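## Task

Place the bolt in the blue divided tray's front-right compartment and the pencil eraser in its rear compartment, with front, back, left and right judged from the robot's point of view. Both items must stay in place without the robot holding them, and everything must settle shortly after you stop. Finish by opening the grippers and moving the arms away.

## Robot and tools

Robot: two arms, left_arm (on the +y side) and right_arm, each with six joints and a two-finger gripper. The arm names do not match image sides. World frame: origin on the table surface midway between the arms, +x out over the table, +y toward left_arm, +z up. Positions are in metres, orientations are quaternions w,x,y,z. The gripper's fingers extend along its own +z and close along its own y; the reported hand point sits between the pads, roughly 1 cm short of the tips, and gets less accurate at long reach.

Row layout (used by execute_actions and move): a single flat list of 14 numbers, each in [-1, 1], covering both arms even if one is idle. First left_arm: wrist pitch, waist, wrist yaw, wrist roll, elbow, shoulder, then opening; then right_arm in the same seven slots. Trust this joint order only. Joint entries are scaled offsets, not poses: 1.0 equals 1.202 rad for waist, 1.258 shoulder, 1.238 elbow, 2.073 wrist pitch, 2.022 wrist yaw and wrist roll. The opening entry is absolute: +1 fully open, -1 closed.

Joint ranges (rad): waist -2.618 to 3.054, shoulder 0.000 to 3.142, elbow 0.000 to 3.142, wrist pitch -1.571 to 1.571, wrist yaw -1.571 to 1.571, wrist roll -2.094 to 2.094. Real ends may differ by up to 0.036 rad. An action asking a joint more than 0.036 rad beyond an end (outward, counted from the angles at that action's start) is rejected for both arms; if the first action of a call fails this, or anything is malformed, the whole call does nothing. Over-reaching joints stop at the real end and the result may say "joint sent to its limit"; absence of that line proves nothing.

execute_actions(actions): a list of actions; each action is a table of up to 15 rows, each row lasting one control step of 1/30 s, so an action is 0.5 s. If fewer rows are given, the last row repeats to fill 15 steps. Every row's joint offsets count from the joint angles when that action began (for the first action in a call, from the latest reported angles), not from the prior row. An empty list just returns the current state and images.

move(target, speed, blocking): target is one 14-number row whose joint offsets count from the Joint positions in the latest result that printed them. All joints travel in lockstep, so grippers trace curves, over 0.5 to 10 s; past 10 s it stops short. speed (rad/s, 0.01 to 2, default 0.5) caps the joint with the longest travel. Moves ignore obstacles and the other arm; faster moves and targets set deeper past contact press harder. Finger values are sent immediately. blocking=false returns after 0.5 s while motion continues; use wait(0) to poll, and call wait or stop before any new action or move. The extra "move:" line reports the ending (done, off_target, moving, held, fault), limits=held or limits=none, and the joint furthest from target per arm.

wait(seconds): 0 to 10; arms keep their last command and a running move continues. stop(): brakes the current move, needing some stopping distance; fingers are unaffected. zoom_image(camera, region): region [x0, y0, x1, y1] in pixels, up to 504x504, top-left origin. finished_scene(scene): 1 or 2, irreversible, reports success and starts the next scene.

Cameras: cam_head_left, cam_head_right, cam_high, cam_low (504x504) and cam_left_wrist, cam_right_wrist (616x616 fisheye), returned in that order; calibrations are given but slightly off.

Results: gripper poses per arm; Joint positions and Joint velocities per arm in the row's joint order plus finger gap in m (0.094 when fully open); Joint targets (what joints are currently driven toward); grip_measured on the command scale; torques; step readings after execute_actions, with HELD marking held-back steps; "joint command not followed" when the clearance check altered targets; MOTOR HOT from 75 °C and OVER-TEMPERATURE FAULT stops at 90 °C and 100 °C (at 100 °C the arm drops).

Motion limits: each joint's target may lead its measured angle only by 0.202 (waist), 0.258 (shoulder), 0.238 (elbow), 0.573 (wrist pitch), 0.522 (wrist yaw, roll) rad, and targets implying over 70 mm of hand travel are scaled back, so big offsets need several actions; resend what is unfinished. Arms may sag on zero offsets: resend offsets back to the desired angles first, then zeros.

Grasping: command an opening about 0.03 below grip_measured for a firm hold, less for a lighter one; readings may be off ~1 mm. Parts can be tugged or pushed occasionally.

Avoid: arm-to-arm contact, pushing objects off the table, drops, slams, hard shoves, long loaded holds that heat motors. Leave items resting freely in the right compartments, open, retreat, and let everything settle before ending.

Each tool is called after ">>>" by a JSON object that holds its "name" and its "arguments".

## Session

>>> {"name": "execute_actions", "arguments": {"actions": []}}

Scene clock: 0.00 s.
left_arm: end_effector_position=(+0.0297, +0.5691, +0.2137) grip_measured=+1.000 end_effector_quat_wxyz=(-0.485, +0.830, -0.025, +0.275) | right_arm: end_effector_position=(+0.0023, -0.4963, +0.3050) grip_measured=+1.000 end_effector_quat_wxyz=(-0.137, -0.228, +0.720, -0.640)
Joint names: [wrist pitch, waist, wrist yaw, wrist roll, elbow, shoulder]
Joint positions: left_arm=[-0.462  1.503  0.564 -1.795  0.533  0.535  0.094] | right_arm=[-0.326 -1.39   0.056 -2.08   0.647  0.464  0.094]
Joint velocities: left_arm=[-0.051 -0.012 -0.037 -0.007 -0.007  0.002  0.   ] | right_arm=[-0.007 -0.002 -0.022  0.022 -0.012 -0.007  0.   ]
Joint torques (N m, as the arm reports them, + toward a larger angle): no reading
Joint targets: left_arm=[-0.474 1.503 0.565 -1.792 0.537 0.530] | right_arm=[-0.318 -1.390 0.055 -2.073 0.659 0.459]

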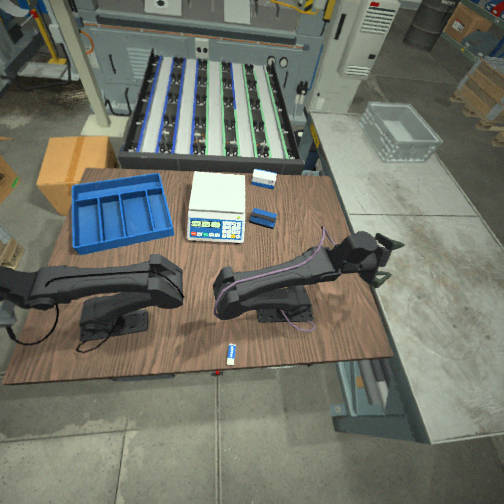

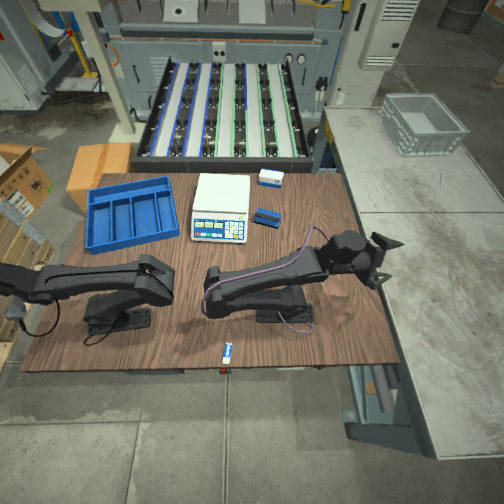

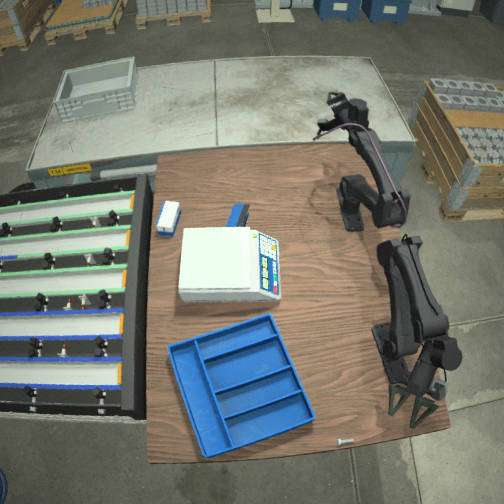

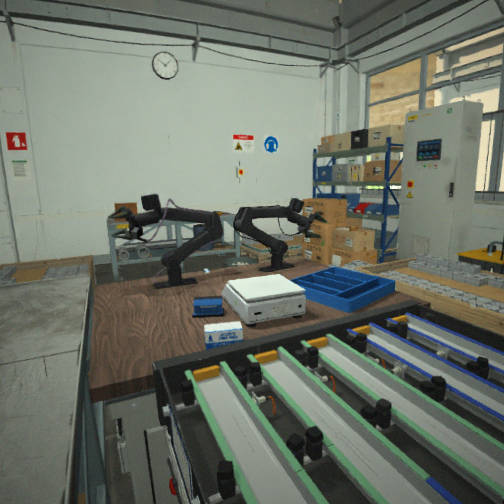

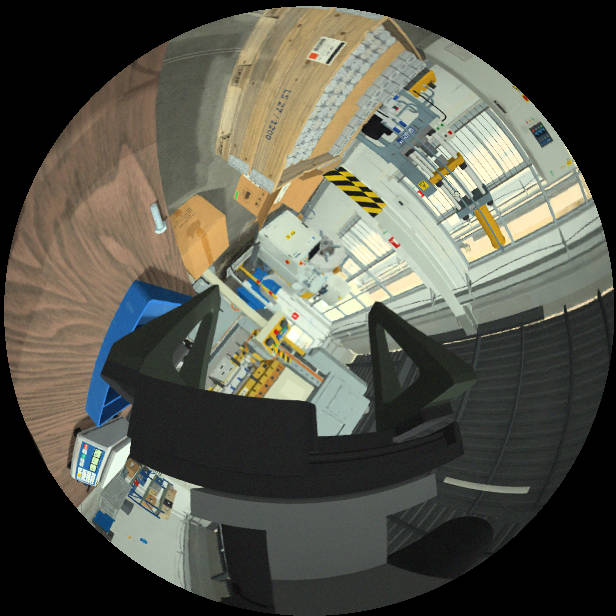

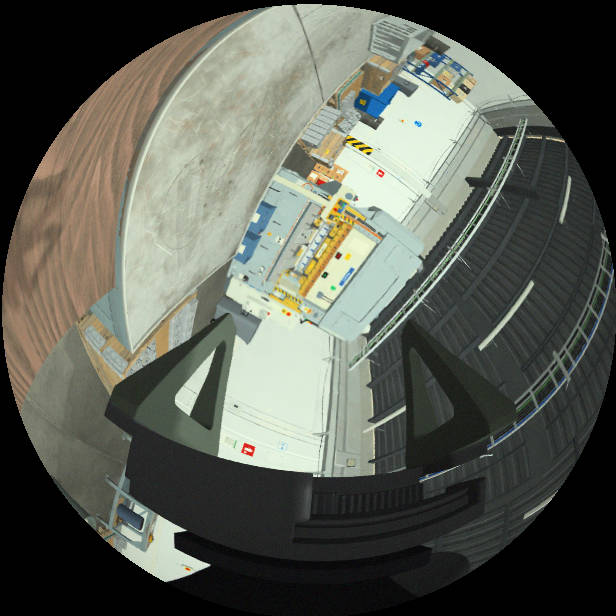

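>>> {"name": "zoom_image", "arguments": {"camera": "cam_high", "region": [140, 290, 400, 480]}}

>>> {"name": "zoom_image", "arguments": {"camera": "cam_head_left", "region": [50, 150, 290, 380]}}

Region (140, 290, 400, 480) of cam_high's 504x504 image, scaled by 1.938, with more detail than that image has; it fills the top 368 rows of this view, and the rest is white.

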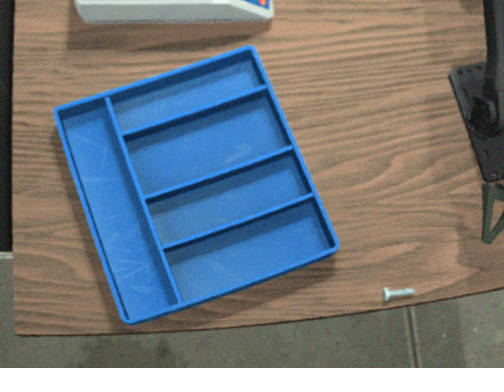

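Region (50, 150, 290, 380) of cam_head_left's 504x504 image, scaled by 2.100, with more detail than that image has; it fills the top 483 rows of this view, and the rest is white.

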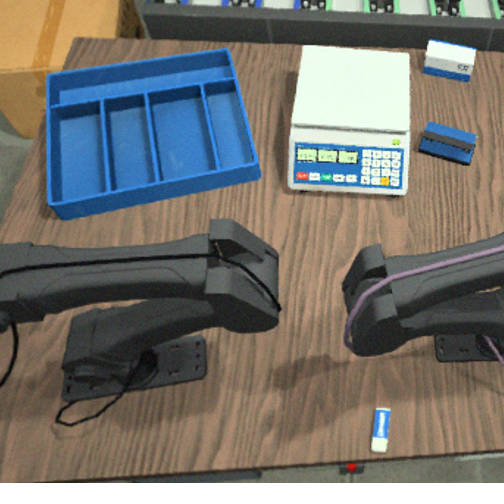

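>>> {"name": "move", "arguments": {"target": [-0.366,-0.60,-0.279,1.0,0.768,1.034,1, 0,1.0,0,0,0,0,1], "speed": 1.2}}

action 0: every number of target must lie in its column's range; nothing of the call was run and nothing moved

>>> {"name": "move", "arguments": {"target": [-0.366,-0.60,-0.279,1.0,0.75,1.0,1, 0,1.0,0,0,0,0,1], "speed": 1.2}}

Scene clock: 5.73 s.
left_arm: end_effector_position=(+0.1521, +0.5904, +0.1014) grip_measured=+1.000 end_effector_quat_wxyz=(+0.009, -0.345, +0.939, +0.000) | right_arm: end_effector_position=(+0.2226, -0.3054, +0.3050) grip_measured=+1.000 end_effector_quat_wxyz=(-0.245, +0.594, -0.468, +0.607)
Joint names: [wrist pitch, waist, wrist yaw, wrist roll, elbow, shoulder]
Joint positions: left_arm=[-1.208  0.785  0.009  0.217  1.437  1.783  0.094] | right_arm=[-0.326 -0.198  0.058 -2.082  0.647  0.464  0.094]
Joint velocities: left_arm=[-0.007 -0.012  0.022  0.066  0.007  0.017  0.   ] | right_arm=[-0.022 -0.002  0.037  0.022 -0.007 -0.007  0.   ]
Joint torques (N m, as the arm reports them, + toward a larger angle): left_arm=[ 0.09 -0.35 -0.02  0.19 10.03 -8.91] | right_arm=[ 1.85  0.88 -0.01  0.03  7.12  1.88]
Joint targets: left_arm=[-1.221 0.781 -0.000 0.226 1.461 1.793] | right_arm=[-0.326 -0.187 0.056 -2.080 0.647 0.464]
move: off_target (left_arm); limits=none; left_arm: farthest joint: the elbow, 0.025 radians from its target (0.929 radians at the start); right_arm: farthest joint: the waist, 0.010 radians from its target (1.202 radians at the start)
camera_calibration (this result's frames):
cam_left_wrist: T_world_to_cam=[[0.75847, -0.64872, 0.0623415, 0.254641], [-0.501554, -0.51996, 0.691437, 0.309769], [-0.416134, -0.555702, -0.719742, 0.584344], [0, 0, 0, 1]] pos_world=[0.205394, 0.650979, 0.190516]
cam_right_wrist: T_world_to_cam=[[0.309696, 0.414053, 0.855949, -0.19932], [-0.760437, -0.43256, 0.484383, -0.0970965], [0.570809, -0.800907, 0.180899, -0.32152], [0, 0, 0, 1]] pos_world=[0.171419, -0.216978, 0.275803]

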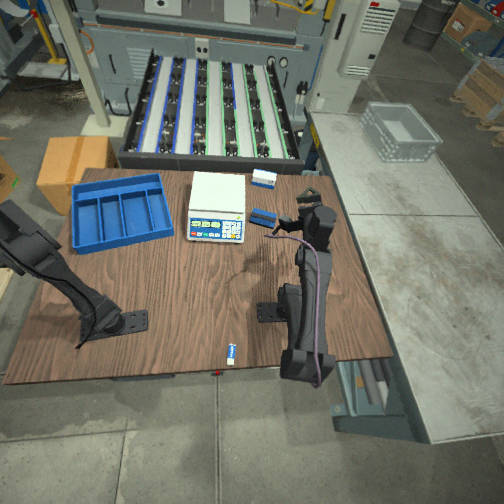

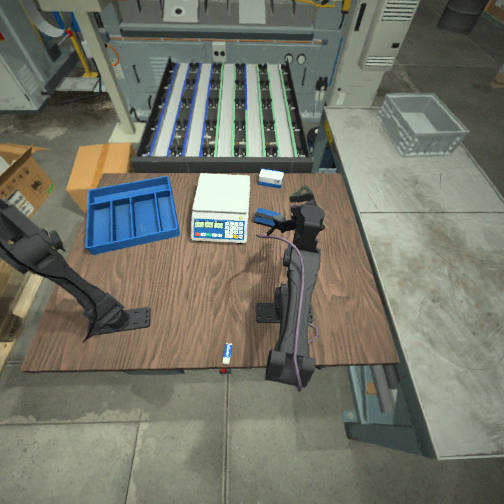

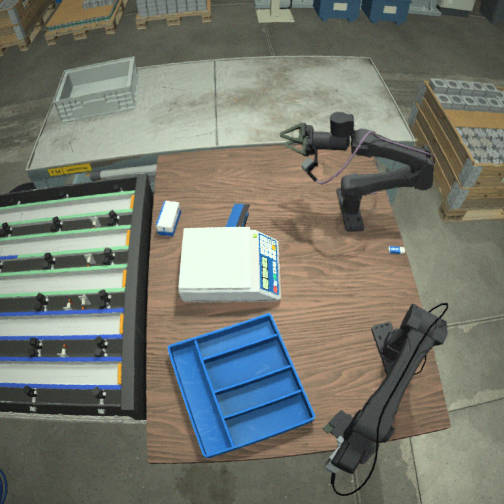

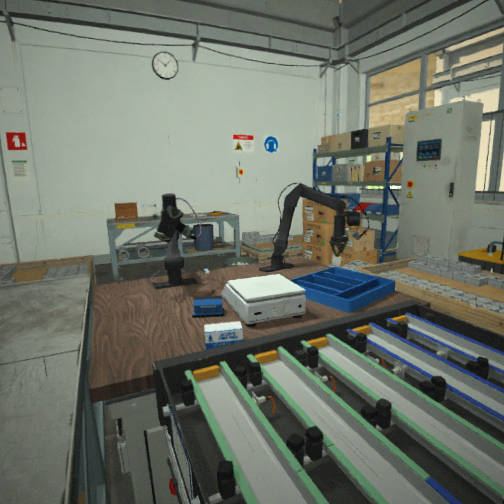

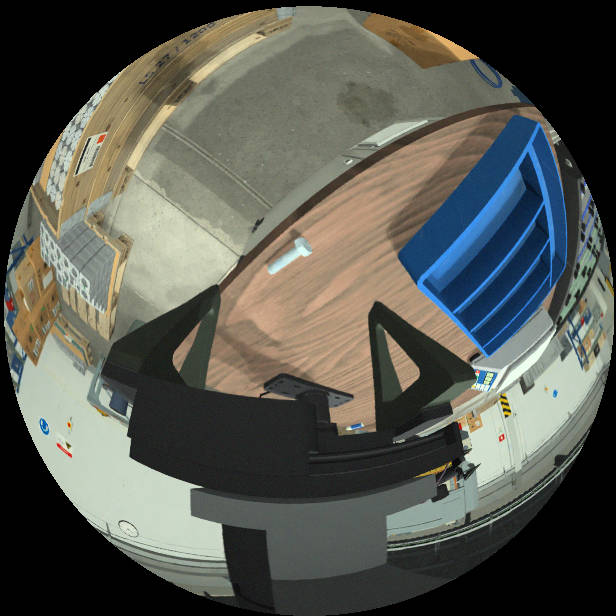

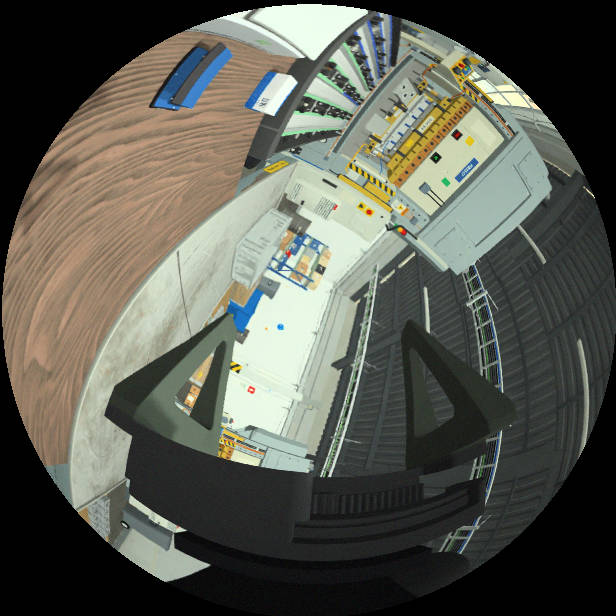

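>>> {"name": "move", "arguments": {"target": [0.116,0.026,-0.004,0.397,-0.208,-0.02,1, 0,0.005,0,0,0,0,1], "speed": 1.0}}

Scene clock: 8.23 s.
left_arm: end_effector_position=(+0.1358, +0.5818, +0.0417) grip_measured=+1.000 end_effector_quat_wxyz=(+0.005, +0.032, +0.999, -0.000) | right_arm: end_effector_position=(+0.2226, -0.3054, +0.3050) grip_measured=+1.000 end_effector_quat_wxyz=(-0.245, +0.594, -0.467, +0.607)
Joint names: [wrist pitch, waist, wrist yaw, wrist roll, elbow, shoulder]
Joint positions: left_arm=[-0.975  0.809  0.008  1.01   1.193  1.783  0.094] | right_arm=[-0.326 -0.198  0.058 -2.084  0.647  0.464  0.094]
Joint velocities: left_arm=[ 0.007 -0.002 -0.037  0.037 -0.012 -0.007  0.   ] | right_arm=[-0.066 -0.022  0.022 -0.066  0.007 -0.017  0.   ]
Joint torques (N m, as the arm reports them, + toward a larger angle): left_arm=[  0.26   0.64  -0.02   0.16   6.22 -11.62] | right_arm=[1.85 0.48 0.   0.02 7.1  1.9 ]
Joint targets: left_arm=[-0.967 0.816 0.001 1.020 1.179 1.758] | right_arm=[-0.326 -0.192 0.058 -2.082 0.647 0.464]
move: off_target (left_arm); limits=none; left_arm: farthest joint: the shoulder, 0.026 radians from its target (0.026 radians at the start); right_arm: farthest joint: the waist, 0.006 radians from its target (0.006 radians at the start)
camera_calibration (this result's frames):
cam_left_wrist: T_world_to_cam=[[0.0940376, -0.994036, 0.0552135, 0.556567], [-0.716384, -0.0290509, 0.697101, 0.0817618], [-0.69134, -0.105108, -0.714844, 0.304761], [0, 0, 0, 1]] pos_world=[0.216928, 0.587656, 0.13013]
cam_right_wrist: T_world_to_cam=[[0.309968, 0.41536, 0.855217, -0.198758], [-0.760138, -0.432022, 0.485331, -0.0972881], [0.57106, -0.80052, 0.181818, -0.321738], [0, 0, 0, 1]] pos_world=[0.171388, -0.217032, 0.275696]

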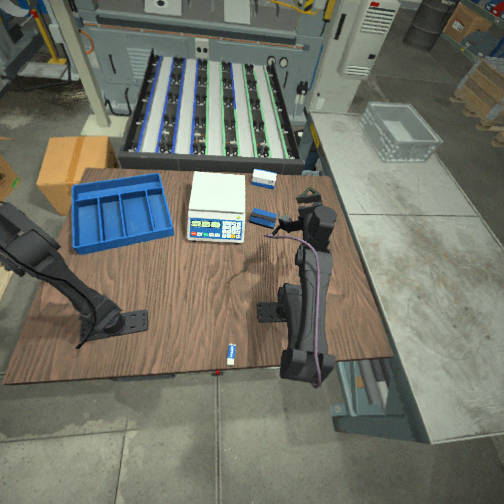

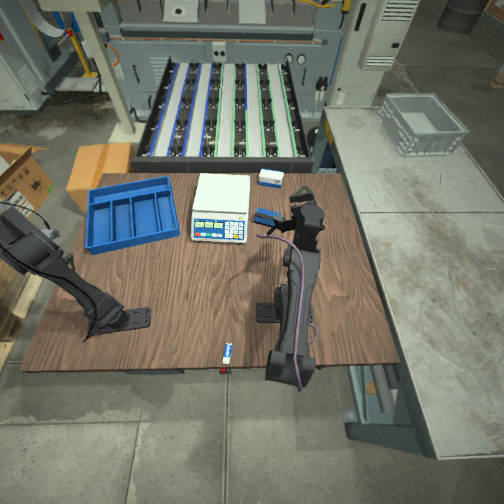

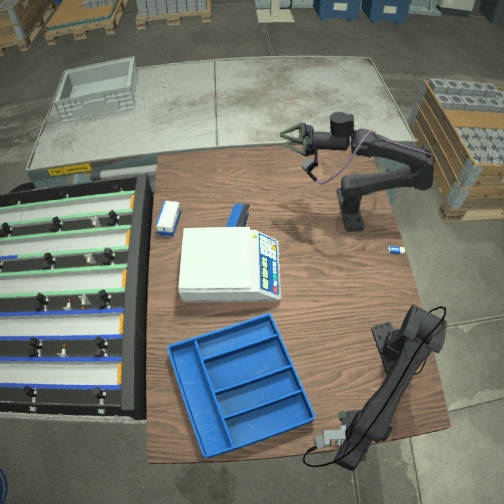

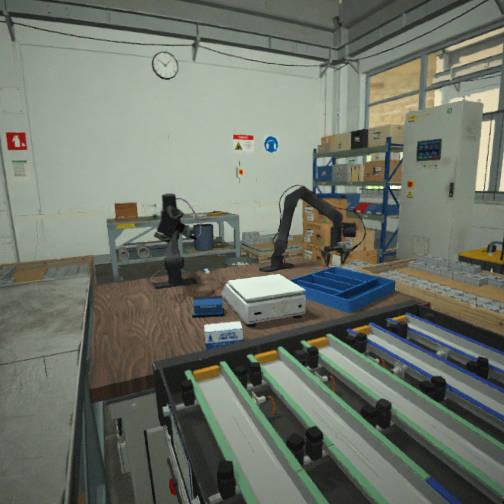

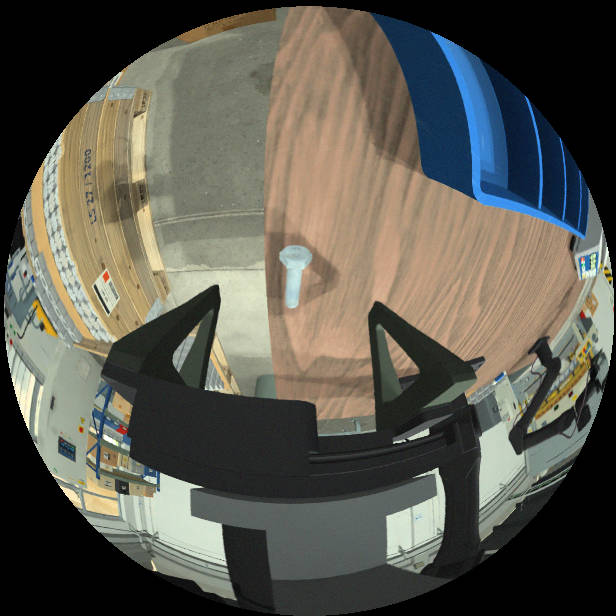

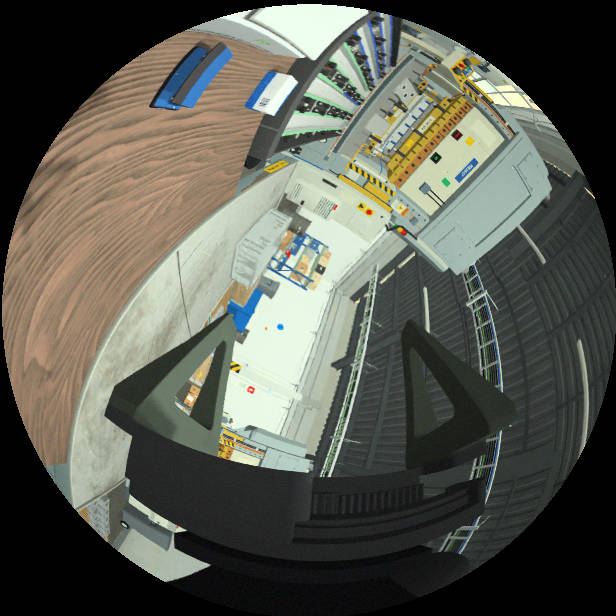

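>>> {"name": "move", "arguments": {"target": [0.054,0.017,-0.004,-0.03,-0.065,0.039,-0.25, 0,0.005,0,0,0,0,1], "speed": 0.3}}

Scene clock: 9.93 s.
left_arm: end_effector_position=(+0.1311, +0.5832, +0.0149) grip_measured=-0.248 end_effector_quat_wxyz=(+0.003, -0.000, +1.000, -0.000) | right_arm: end_effector_position=(+0.2226, -0.3054, +0.3050) grip_measured=+1.000 end_effector_quat_wxyz=(-0.244, +0.594, -0.467, +0.608)
Joint names: [wrist pitch, waist, wrist yaw, wrist roll, elbow, shoulder]
Joint positions: left_arm=[-0.871  0.823  0.006  0.958  1.124  1.82   0.035] | right_arm=[-0.326 -0.198  0.058 -2.085  0.647  0.464  0.094]
Joint velocities: left_arm=[-0.066 -0.007 -0.037 -0.037 -0.007 -0.012 -0.   ] | right_arm=[ 0.007 -0.017 -0.007 -0.022 -0.007  0.017  0.   ]
Joint torques (N m, as the arm reports them, + toward a larger angle): left_arm=[ 0.25  0.51 -0.04 -0.07  5.86 -8.23] | right_arm=[1.85 0.48 0.01 0.02 7.1  1.88]
Joint targets: left_arm=[-0.863 0.829 -0.000 0.949 1.112 1.832] | right_arm=[-0.326 -0.192 0.058 -2.084 0.647 0.464]
move: done; limits=none; left_arm: farthest joint: the shoulder, 0.012 radians from its target (0.049 radians at the start); right_arm: farthest joint: the waist, 0.006 radians from its target (0.006 radians at the start)
camera_calibration (this result's frames):
cam_left_wrist: T_world_to_cam=[[0.159165, -0.985678, 0.0557309, 0.546506], [-0.711084, -0.0752983, 0.699064, 0.123344], [-0.684855, -0.150896, -0.712884, 0.308418], [0, 0, 0, 1]] pos_world=[0.211945, 0.594505, 0.103184]
cam_right_wrist: T_world_to_cam=[[0.310239, 0.416667, 0.854482, -0.198195], [-0.759839, -0.431483, 0.486279, -0.097479], [0.571311, -0.800132, 0.182737, -0.321955], [0, 0, 0, 1]] pos_world=[0.171356, -0.217086, 0.27559]

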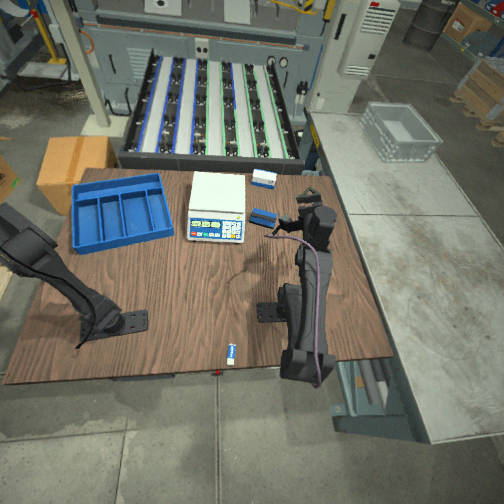

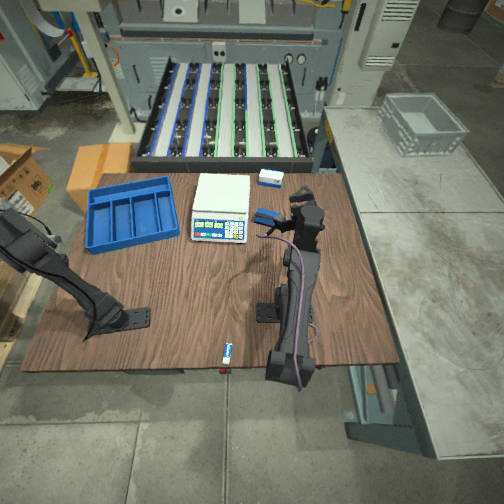

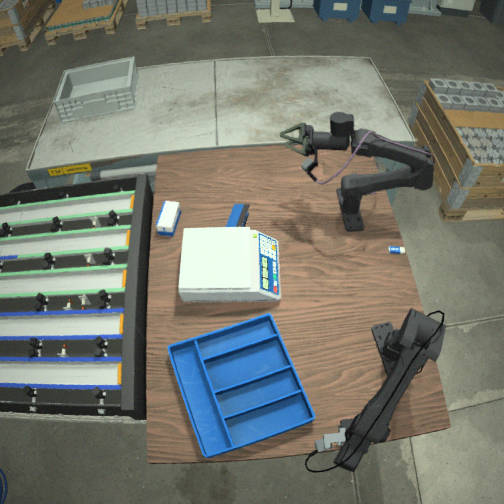

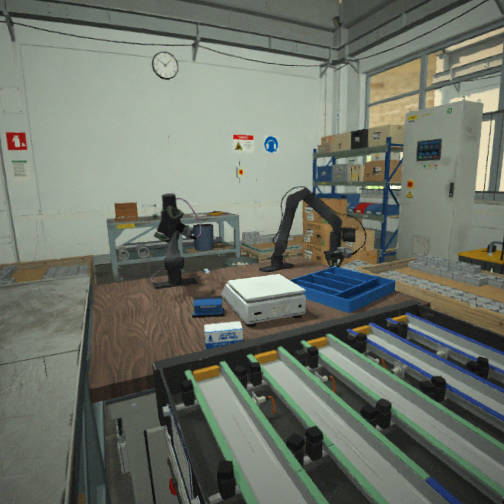

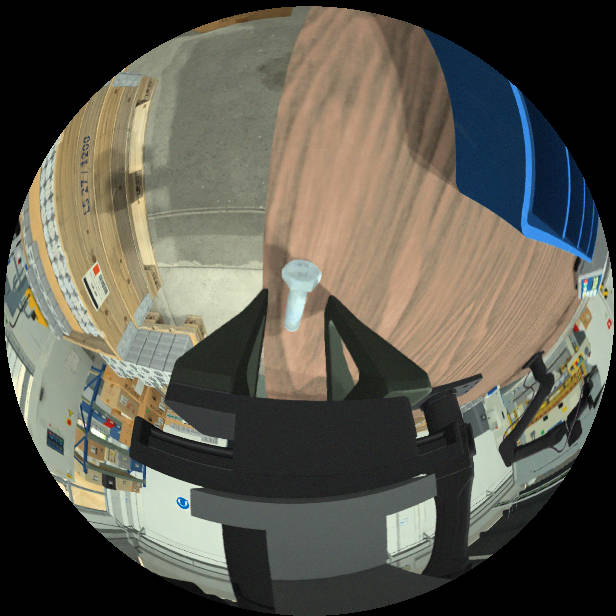

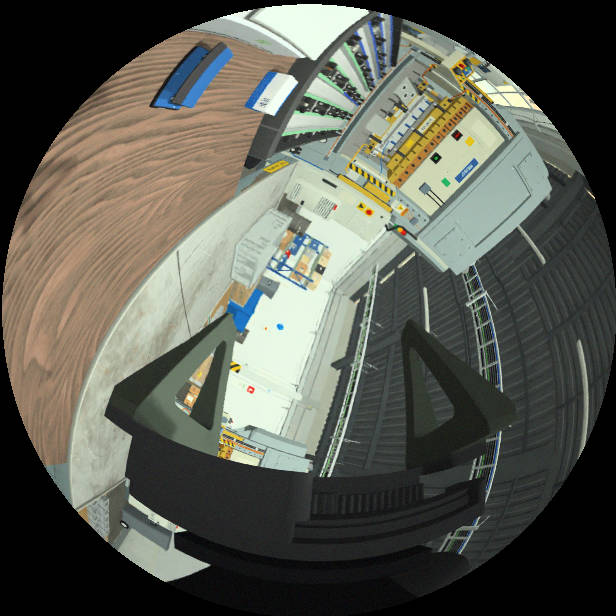

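>>> {"name": "zoom_image", "arguments": {"camera": "cam_left_wrist", "region": [200, 220, 400, 420]}}

>>> {"name": "zoom_image", "arguments": {"camera": "cam_low", "region": [280, 200, 400, 300]}}

Region (200, 220, 400, 420) of cam_left_wrist's 616x616 image, scaled by 2.520, with more detail than that image has.

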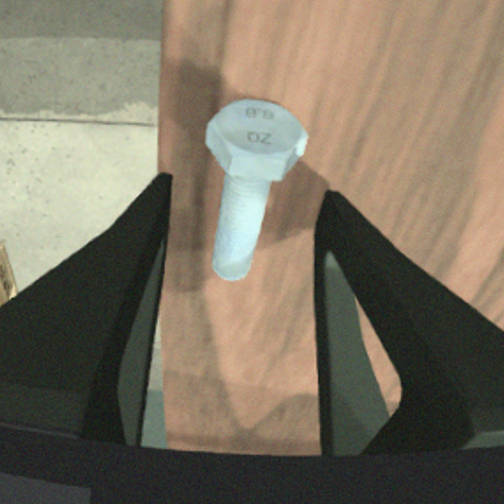

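Region (280, 200, 400, 300) of cam_low's 504x504 image, scaled by 4.200, with more detail than that image has.

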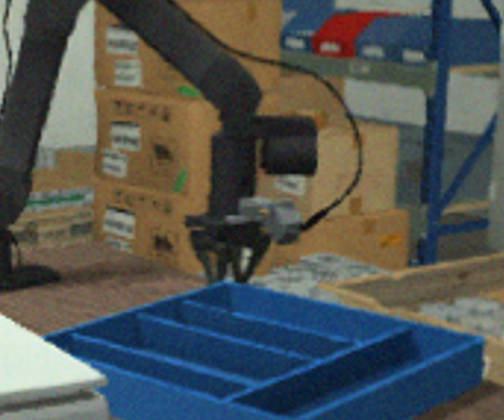

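>>> {"name": "move", "arguments": {"target": [-0.005,0.029,-0.003,0.019,-0.020,0.004,-0.25, 0,0.005,0,0,0,0,1], "speed": 0.15}}

>>> {"name": "zoom_image", "arguments": {"camera": "cam_left_wrist", "region": [200, 220, 400, 420]}}

Scene clock: 11.60 s.
left_arm: end_effector_position=(+0.1236, +0.5884, +0.0149) grip_measured=-0.248 end_effector_quat_wxyz=(+0.003, -0.000, +1.000, +0.000) | right_arm: end_effector_position=(+0.2226, -0.3054, +0.3050) grip_measured=+1.000 end_effector_quat_wxyz=(-0.244, +0.595, -0.466, +0.608)
Joint names: [wrist pitch, waist, wrist yaw, wrist roll, elbow, shoulder]
Joint positions: left_arm=[-0.871  0.851  0.005  0.987  1.124  1.82   0.035] | right_arm=[-0.326 -0.198  0.058 -2.087  0.647  0.464  0.094]
Joint velocities: left_arm=[-0.022  0.007  0.022 -0.081  0.012 -0.007 -0.   ] | right_arm=[-0.051  0.007 -0.066 -0.022 -0.002 -0.017  0.   ]
Joint torques (N m, as the arm reports them, + toward a larger angle): left_arm=[ 0.06  0.34 -0.03  0.15  4.91 -9.1 ] | right_arm=[1.85 0.5  0.   0.02 7.09 1.89]
Joint targets: left_arm=[-0.882 0.858 -0.000 0.997 1.099 1.825] | right_arm=[-0.326 -0.192 0.058 -2.085 0.647 0.464]
move: off_target (left_arm); limits=none; left_arm: farthest joint: the elbow, 0.025 radians from its target (0.025 radians at the start); right_arm: farthest joint: the waist, 0.006 radians from its target (0.006 radians at the start)
camera_calibration (this result's frames):
cam_left_wrist: T_world_to_cam=[[0.158814, -0.985789, 0.0547456, 0.552918], [-0.710826, -0.0756821, 0.699285, 0.11863], [-0.685204, -0.149971, -0.712744, 0.303596], [0, 0, 0, 1]] pos_world=[0.204539, 0.599569, 0.10316]
cam_right_wrist: T_world_to_cam=[[0.31051, 0.417973, 0.853746, -0.197632], [-0.759539, -0.430942, 0.487225, -0.0976692], [0.571562, -0.799742, 0.183655, -0.322172], [0, 0, 0, 1]] pos_world=[0.171325, -0.217139, 0.275483]

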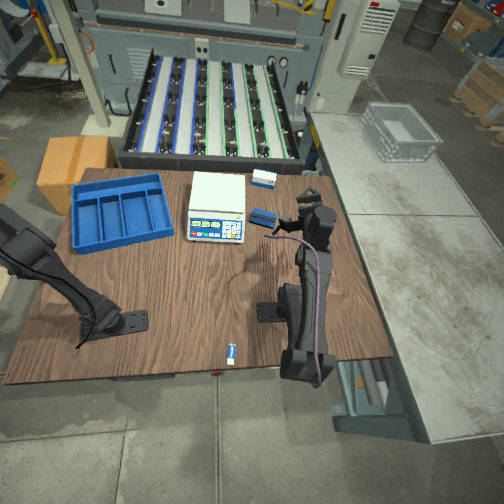

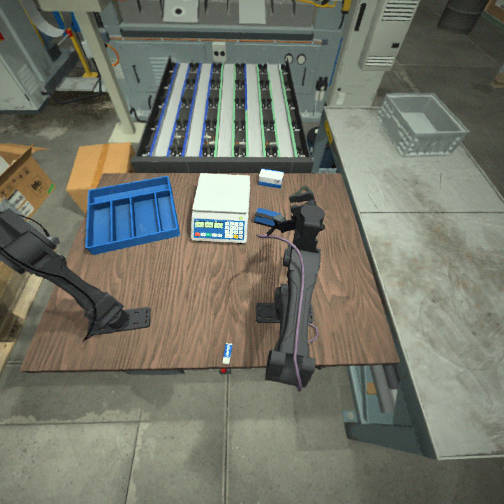

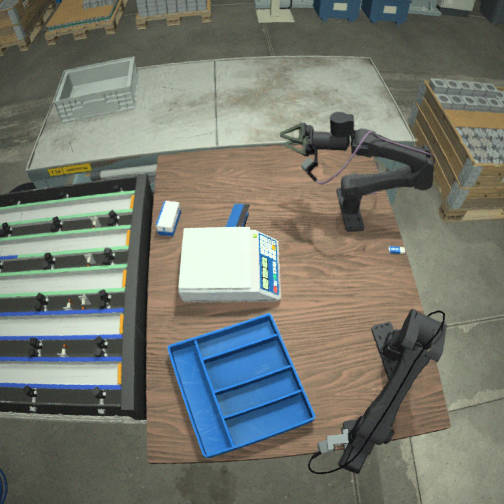

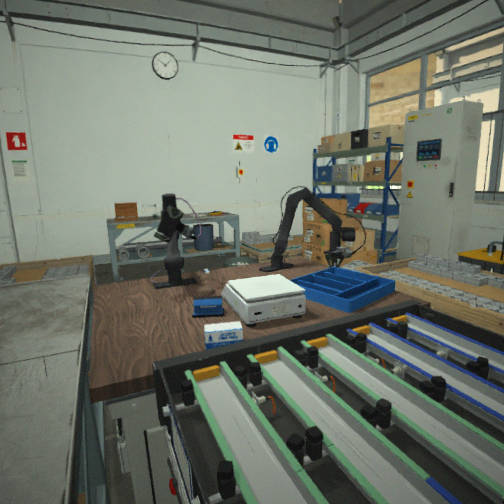

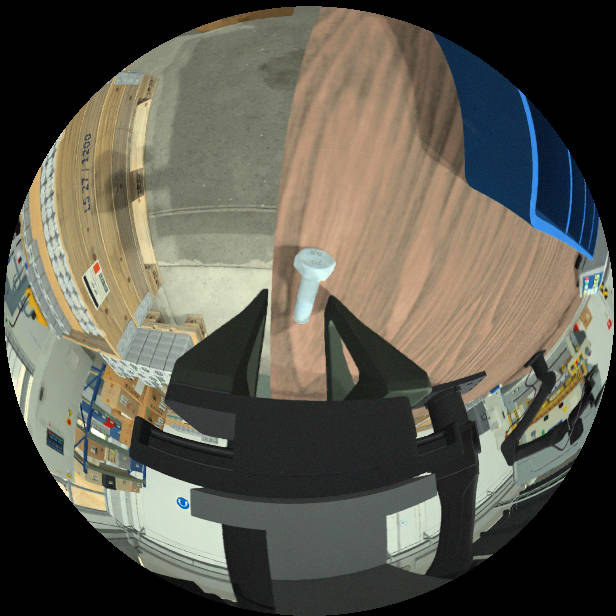

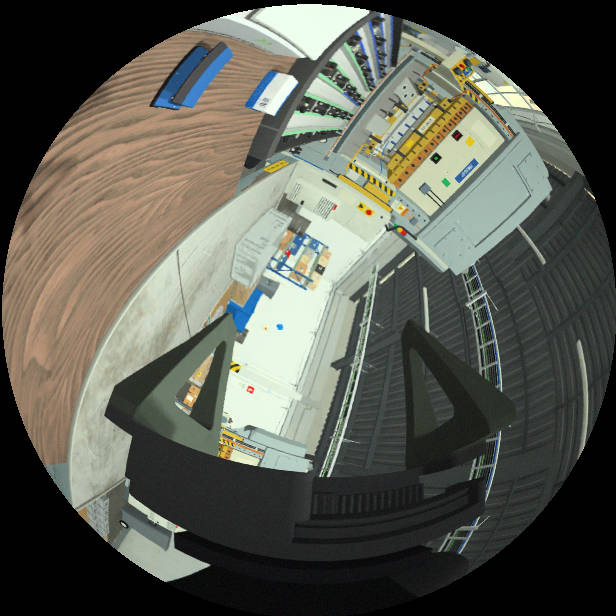

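Region (200, 220, 400, 420) of cam_left_wrist's 616x616 image, scaled by 2.520, with more detail than that image has.

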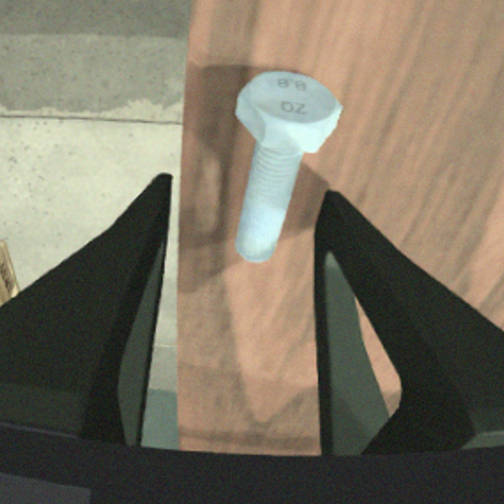

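>>> {"name": "move", "arguments": {"target": [-0.017,0.003,-0.002,0.003,-0.008,0.003,-0.25, 0,0.005,0,0,0,0,1], "speed": 0.1}}

>>> {"name": "zoom_image", "arguments": {"camera": "cam_left_wrist", "region": [200, 220, 400, 420]}}

Scene clock: 12.93 s.
left_arm: end_effector_position=(+0.1208, +0.5841, +0.0150) grip_measured=-0.248 end_effector_quat_wxyz=(-0.003, +0.000, +1.000, -0.009) | right_arm: end_effector_position=(+0.2226, -0.3054, +0.3050) grip_measured=+1.000 end_effector_quat_wxyz=(-0.243, +0.595, -0.466, +0.608)
Joint names: [wrist pitch, waist, wrist yaw, wrist roll, elbow, shoulder]
Joint positions: left_arm=[-0.892  0.851  0.005  0.988  1.124  1.82   0.035] | right_arm=[-0.326 -0.198  0.058 -2.088  0.647  0.464  0.094]
Joint velocities: left_arm=[ 0.066 -0.022  0.081 -0.11  -0.007 -0.002  0.001] | right_arm=[ 0.022 -0.002  0.007 -0.022  0.002 -0.007  0.   ]
Joint torques (N m, as the arm reports them, + toward a larger angle): left_arm=[-0.01  0.03  0.    0.14  6.17 -9.05] | right_arm=[1.85 0.49 0.   0.02 7.09 1.91]
Joint targets: left_arm=[-0.906 0.855 0.001 0.994 1.114 1.824] | right_arm=[-0.326 -0.192 0.058 -2.087 0.647 0.464]
move: done; limits=none; left_arm: farthest joint: the wrist pitch, 0.014 radians from its target (0.035 radians at the start); right_arm: farthest joint: the waist, 0.006 radians from its target (0.006 radians at the start)
camera_calibration (this result's frames):
cam_left_wrist: T_world_to_cam=[[0.158784, -0.984816, 0.0701733, 0.548283], [-0.702754, -0.0628107, 0.708655, 0.107599], [-0.693488, -0.161837, -0.702057, 0.308775], [0, 0, 0, 1]] pos_world=[0.202689, 0.596688, 0.102052]
cam_right_wrist: T_world_to_cam=[[0.31078, 0.419278, 0.853008, -0.197069], [-0.75924, -0.4304, 0.488171, -0.0978588], [0.571814, -0.799351, 0.184573, -0.322389], [0, 0, 0, 1]] pos_world=[0.171293, -0.217193, 0.275377]

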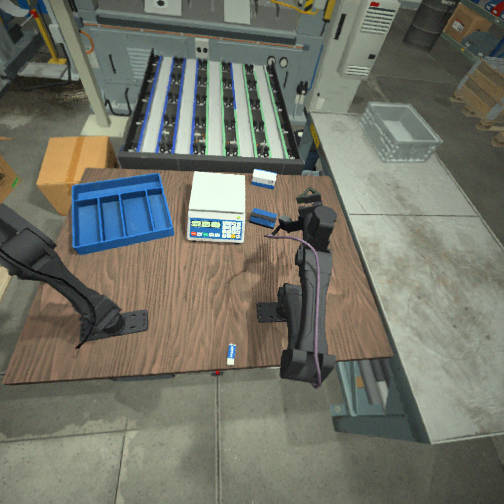

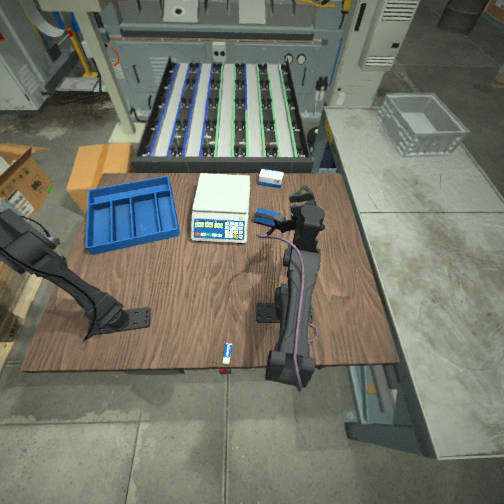

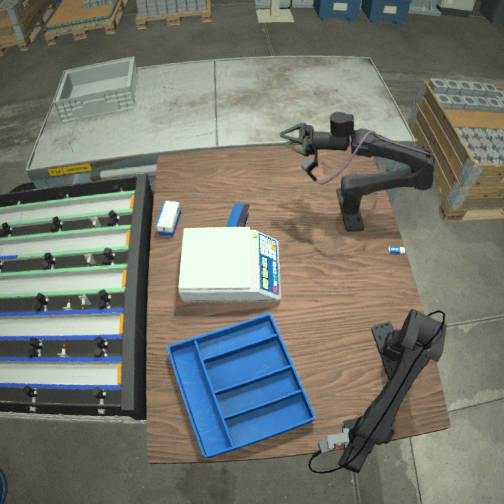

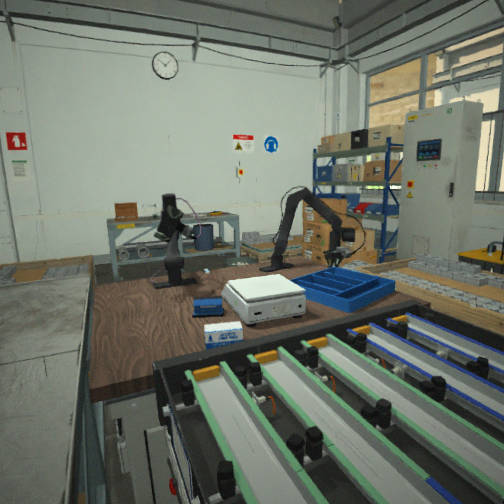

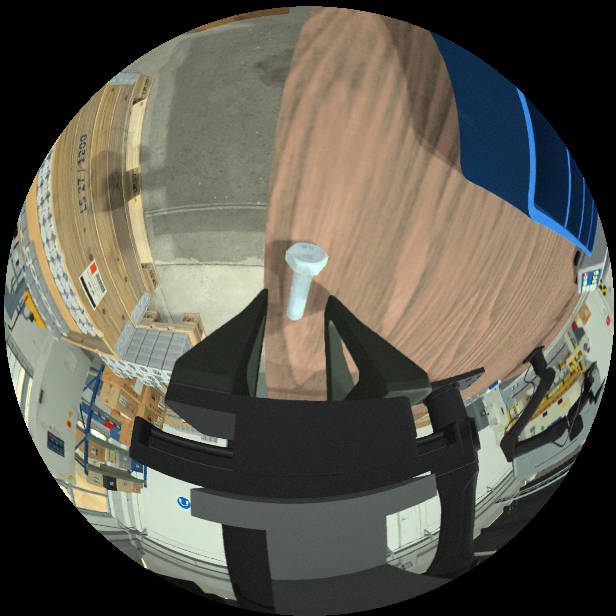

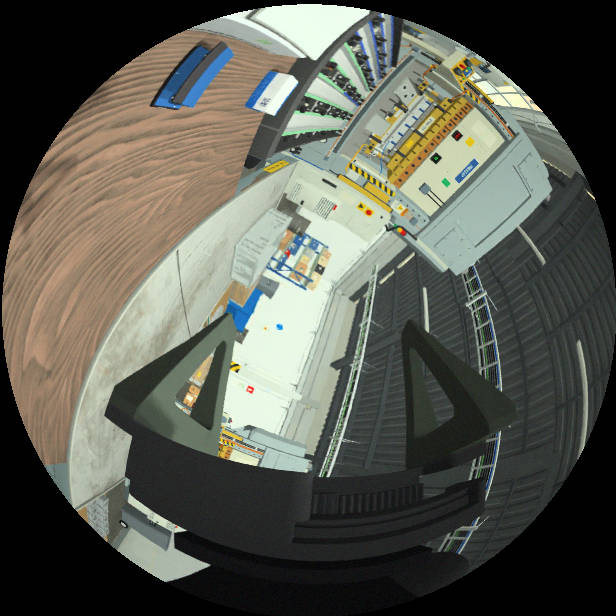

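Region (200, 220, 400, 420) of cam_left_wrist's 616x616 image, scaled by 2.520, with more detail than that image has.

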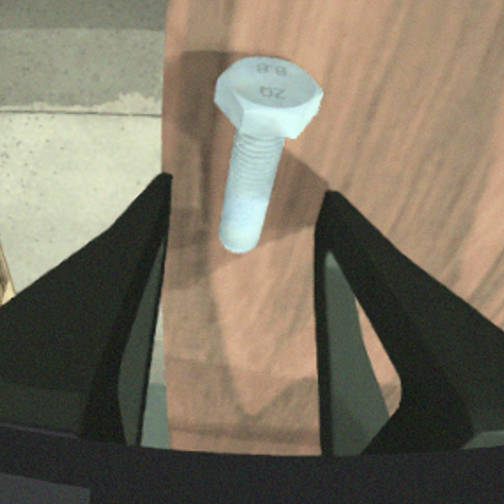

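>>> {"name": "execute_actions", "arguments": {"actions": [[[-0.005,0.003,0,0.003,-0.008,0.003,-0.5, 0,0.005,0,0,0,0,1],[-0.005,0.003,0,0.003,-0.008,0.003,-0.6, 0,0.005,0,0,0,0,1],[-0.005,0.003,0,0.003,-0.008,0.003,-0.7, 0,0.005,0,0,0,0,1],[-0.005,0.003,0,0.003,-0.008,0.003,-0.76, 0,0.005,0,0,0,0,1],[-0.005,0.003,0,0.003,-0.008,0.003,-0.8, 0,0.005,0,0,0,0,1],[-0.005,0.003,0,0.003,-0.008,0.003,-0.83, 0,0.005,0,0,0,0,1]]]}}

>>> {"name": "zoom_image", "arguments": {"camera": "cam_left_wrist", "region": [200, 220, 400, 420]}}

Scene clock: 13.67 s.
left_arm: end_effector_position=(+0.1208, +0.5841, +0.0150) grip_measured=-0.825 end_effector_quat_wxyz=(-0.003, +0.000, +1.000, -0.009) | right_arm: end_effector_position=(+0.2226, -0.3054, +0.3050) grip_measured=+1.000 end_effector_quat_wxyz=(-0.243, +0.595, -0.466, +0.608)
Joint names: [wrist pitch, waist, wrist yaw, wrist roll, elbow, shoulder]
Joint positions: left_arm=[-0.892  0.851  0.005  0.988  1.124  1.82   0.008] | right_arm=[-0.326 -0.198  0.058 -2.09   0.647  0.464  0.094]
Joint velocities: left_arm=[ 0.007 -0.017  0.066  0.081  0.002 -0.007 -0.001] | right_arm=[-0.037 -0.037  0.051 -0.11  -0.017  0.012  0.   ]
Joint torques (N m, as the arm reports them, + toward a larger angle): left_arm=[ 0.01  0.12 -0.02  0.12  6.17 -8.98] | right_arm=[1.85 0.49 0.   0.   7.14 1.86]
Joint targets: left_arm=[-0.902 0.855 0.005 0.994 1.114 1.824] | right_arm=[-0.326 -0.192 0.058 -2.088 0.647 0.464]
Step readings (joint positions):
0: left_arm=[-0.892 0.851 0.005 0.988 1.124 1.820] | right_arm=[-0.326 -0.198 0.058 -2.088 0.647 0.464]
1: left_arm=[-0.892 0.851 0.005 0.988 1.124 1.820] | right_arm=[-0.326 -0.198 0.058 -2.089 0.647 0.464]
2: left_arm=[-0.892 0.851 0.005 0.988 1.124 1.820] | right_arm=[-0.326 -0.198 0.058 -2.089 0.647 0.464]
4: left_arm=[-0.892 0.851 0.005 0.988 1.124 1.820] | right_arm=[-0.326 -0.198 0.058 -2.089 0.647 0.464]
8: left_arm=[-0.892 0.851 0.005 0.988 1.124 1.820] | right_arm=[-0.326 -0.198 0.058 -2.089 0.647 0.464]
15: Joint positions above
camera_calibration (this result's frames):
cam_left_wrist: T_world_to_cam=[[0.158784, -0.984816, 0.0701733, 0.548283], [-0.702754, -0.0628107, 0.708655, 0.107599], [-0.693488, -0.161837, -0.702057, 0.308775], [0, 0, 0, 1]] pos_world=[0.202689, 0.596688, 0.102052]
cam_right_wrist: T_world_to_cam=[[0.311049, 0.420582, 0.852267, -0.196505], [-0.758939, -0.429857, 0.489116, -0.0980478], [0.572066, -0.798958, 0.18549, -0.322604], [0, 0, 0, 1]] pos_world=[0.171261, -0.217248, 0.275271]

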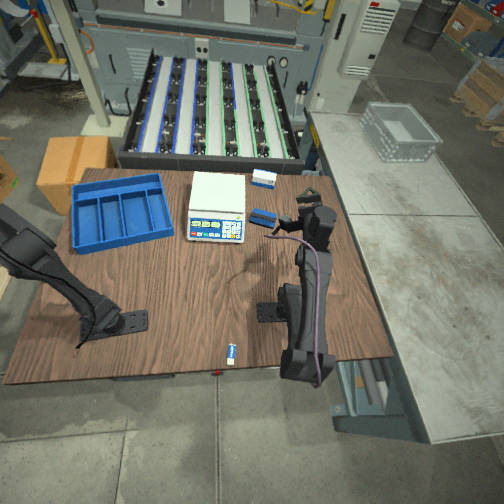

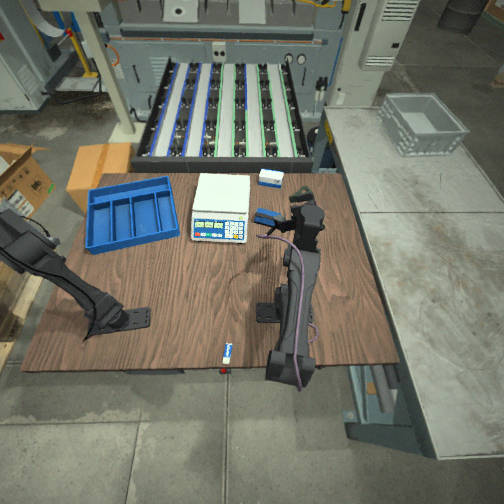

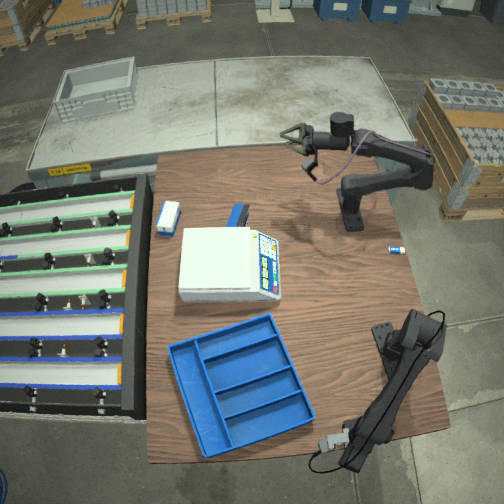

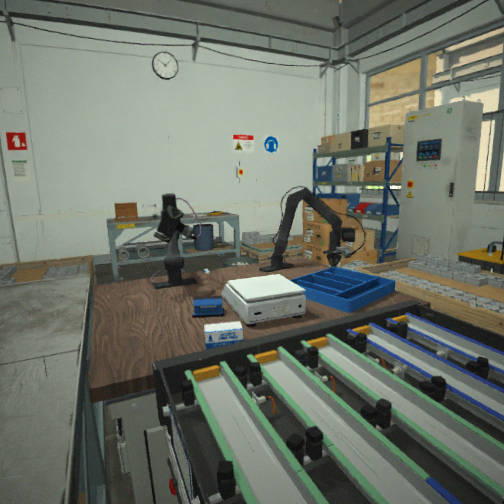

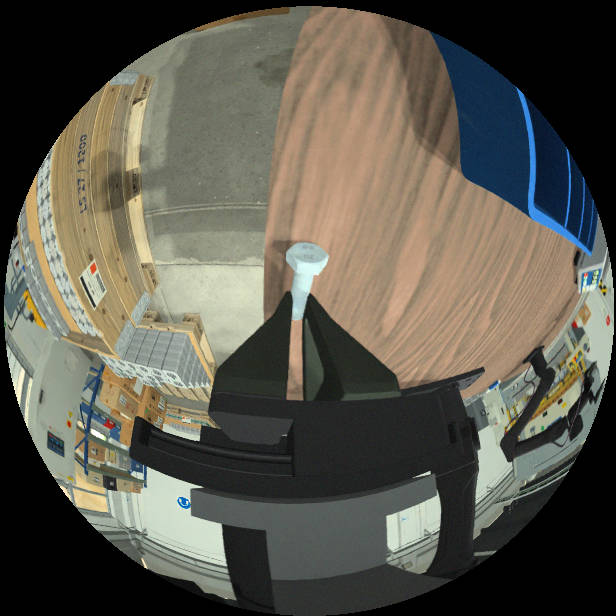

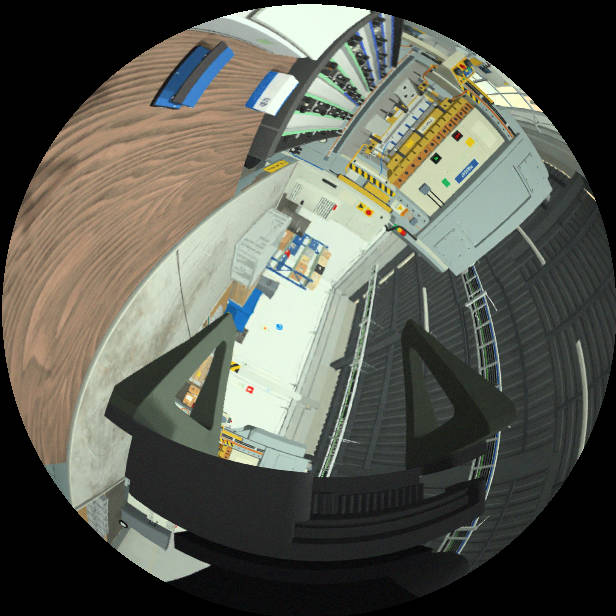

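Region (200, 220, 400, 420) of cam_left_wrist's 616x616 image, scaled by 2.520, with more detail than that image has.

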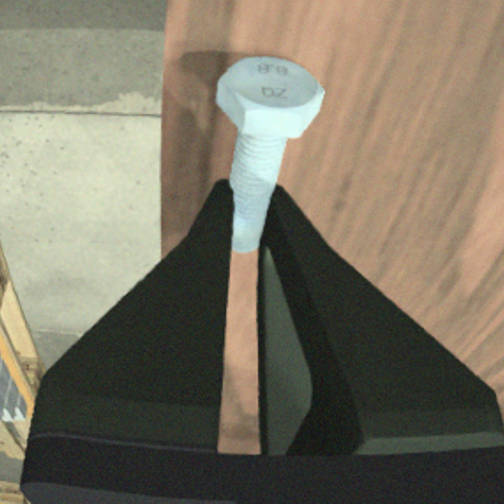

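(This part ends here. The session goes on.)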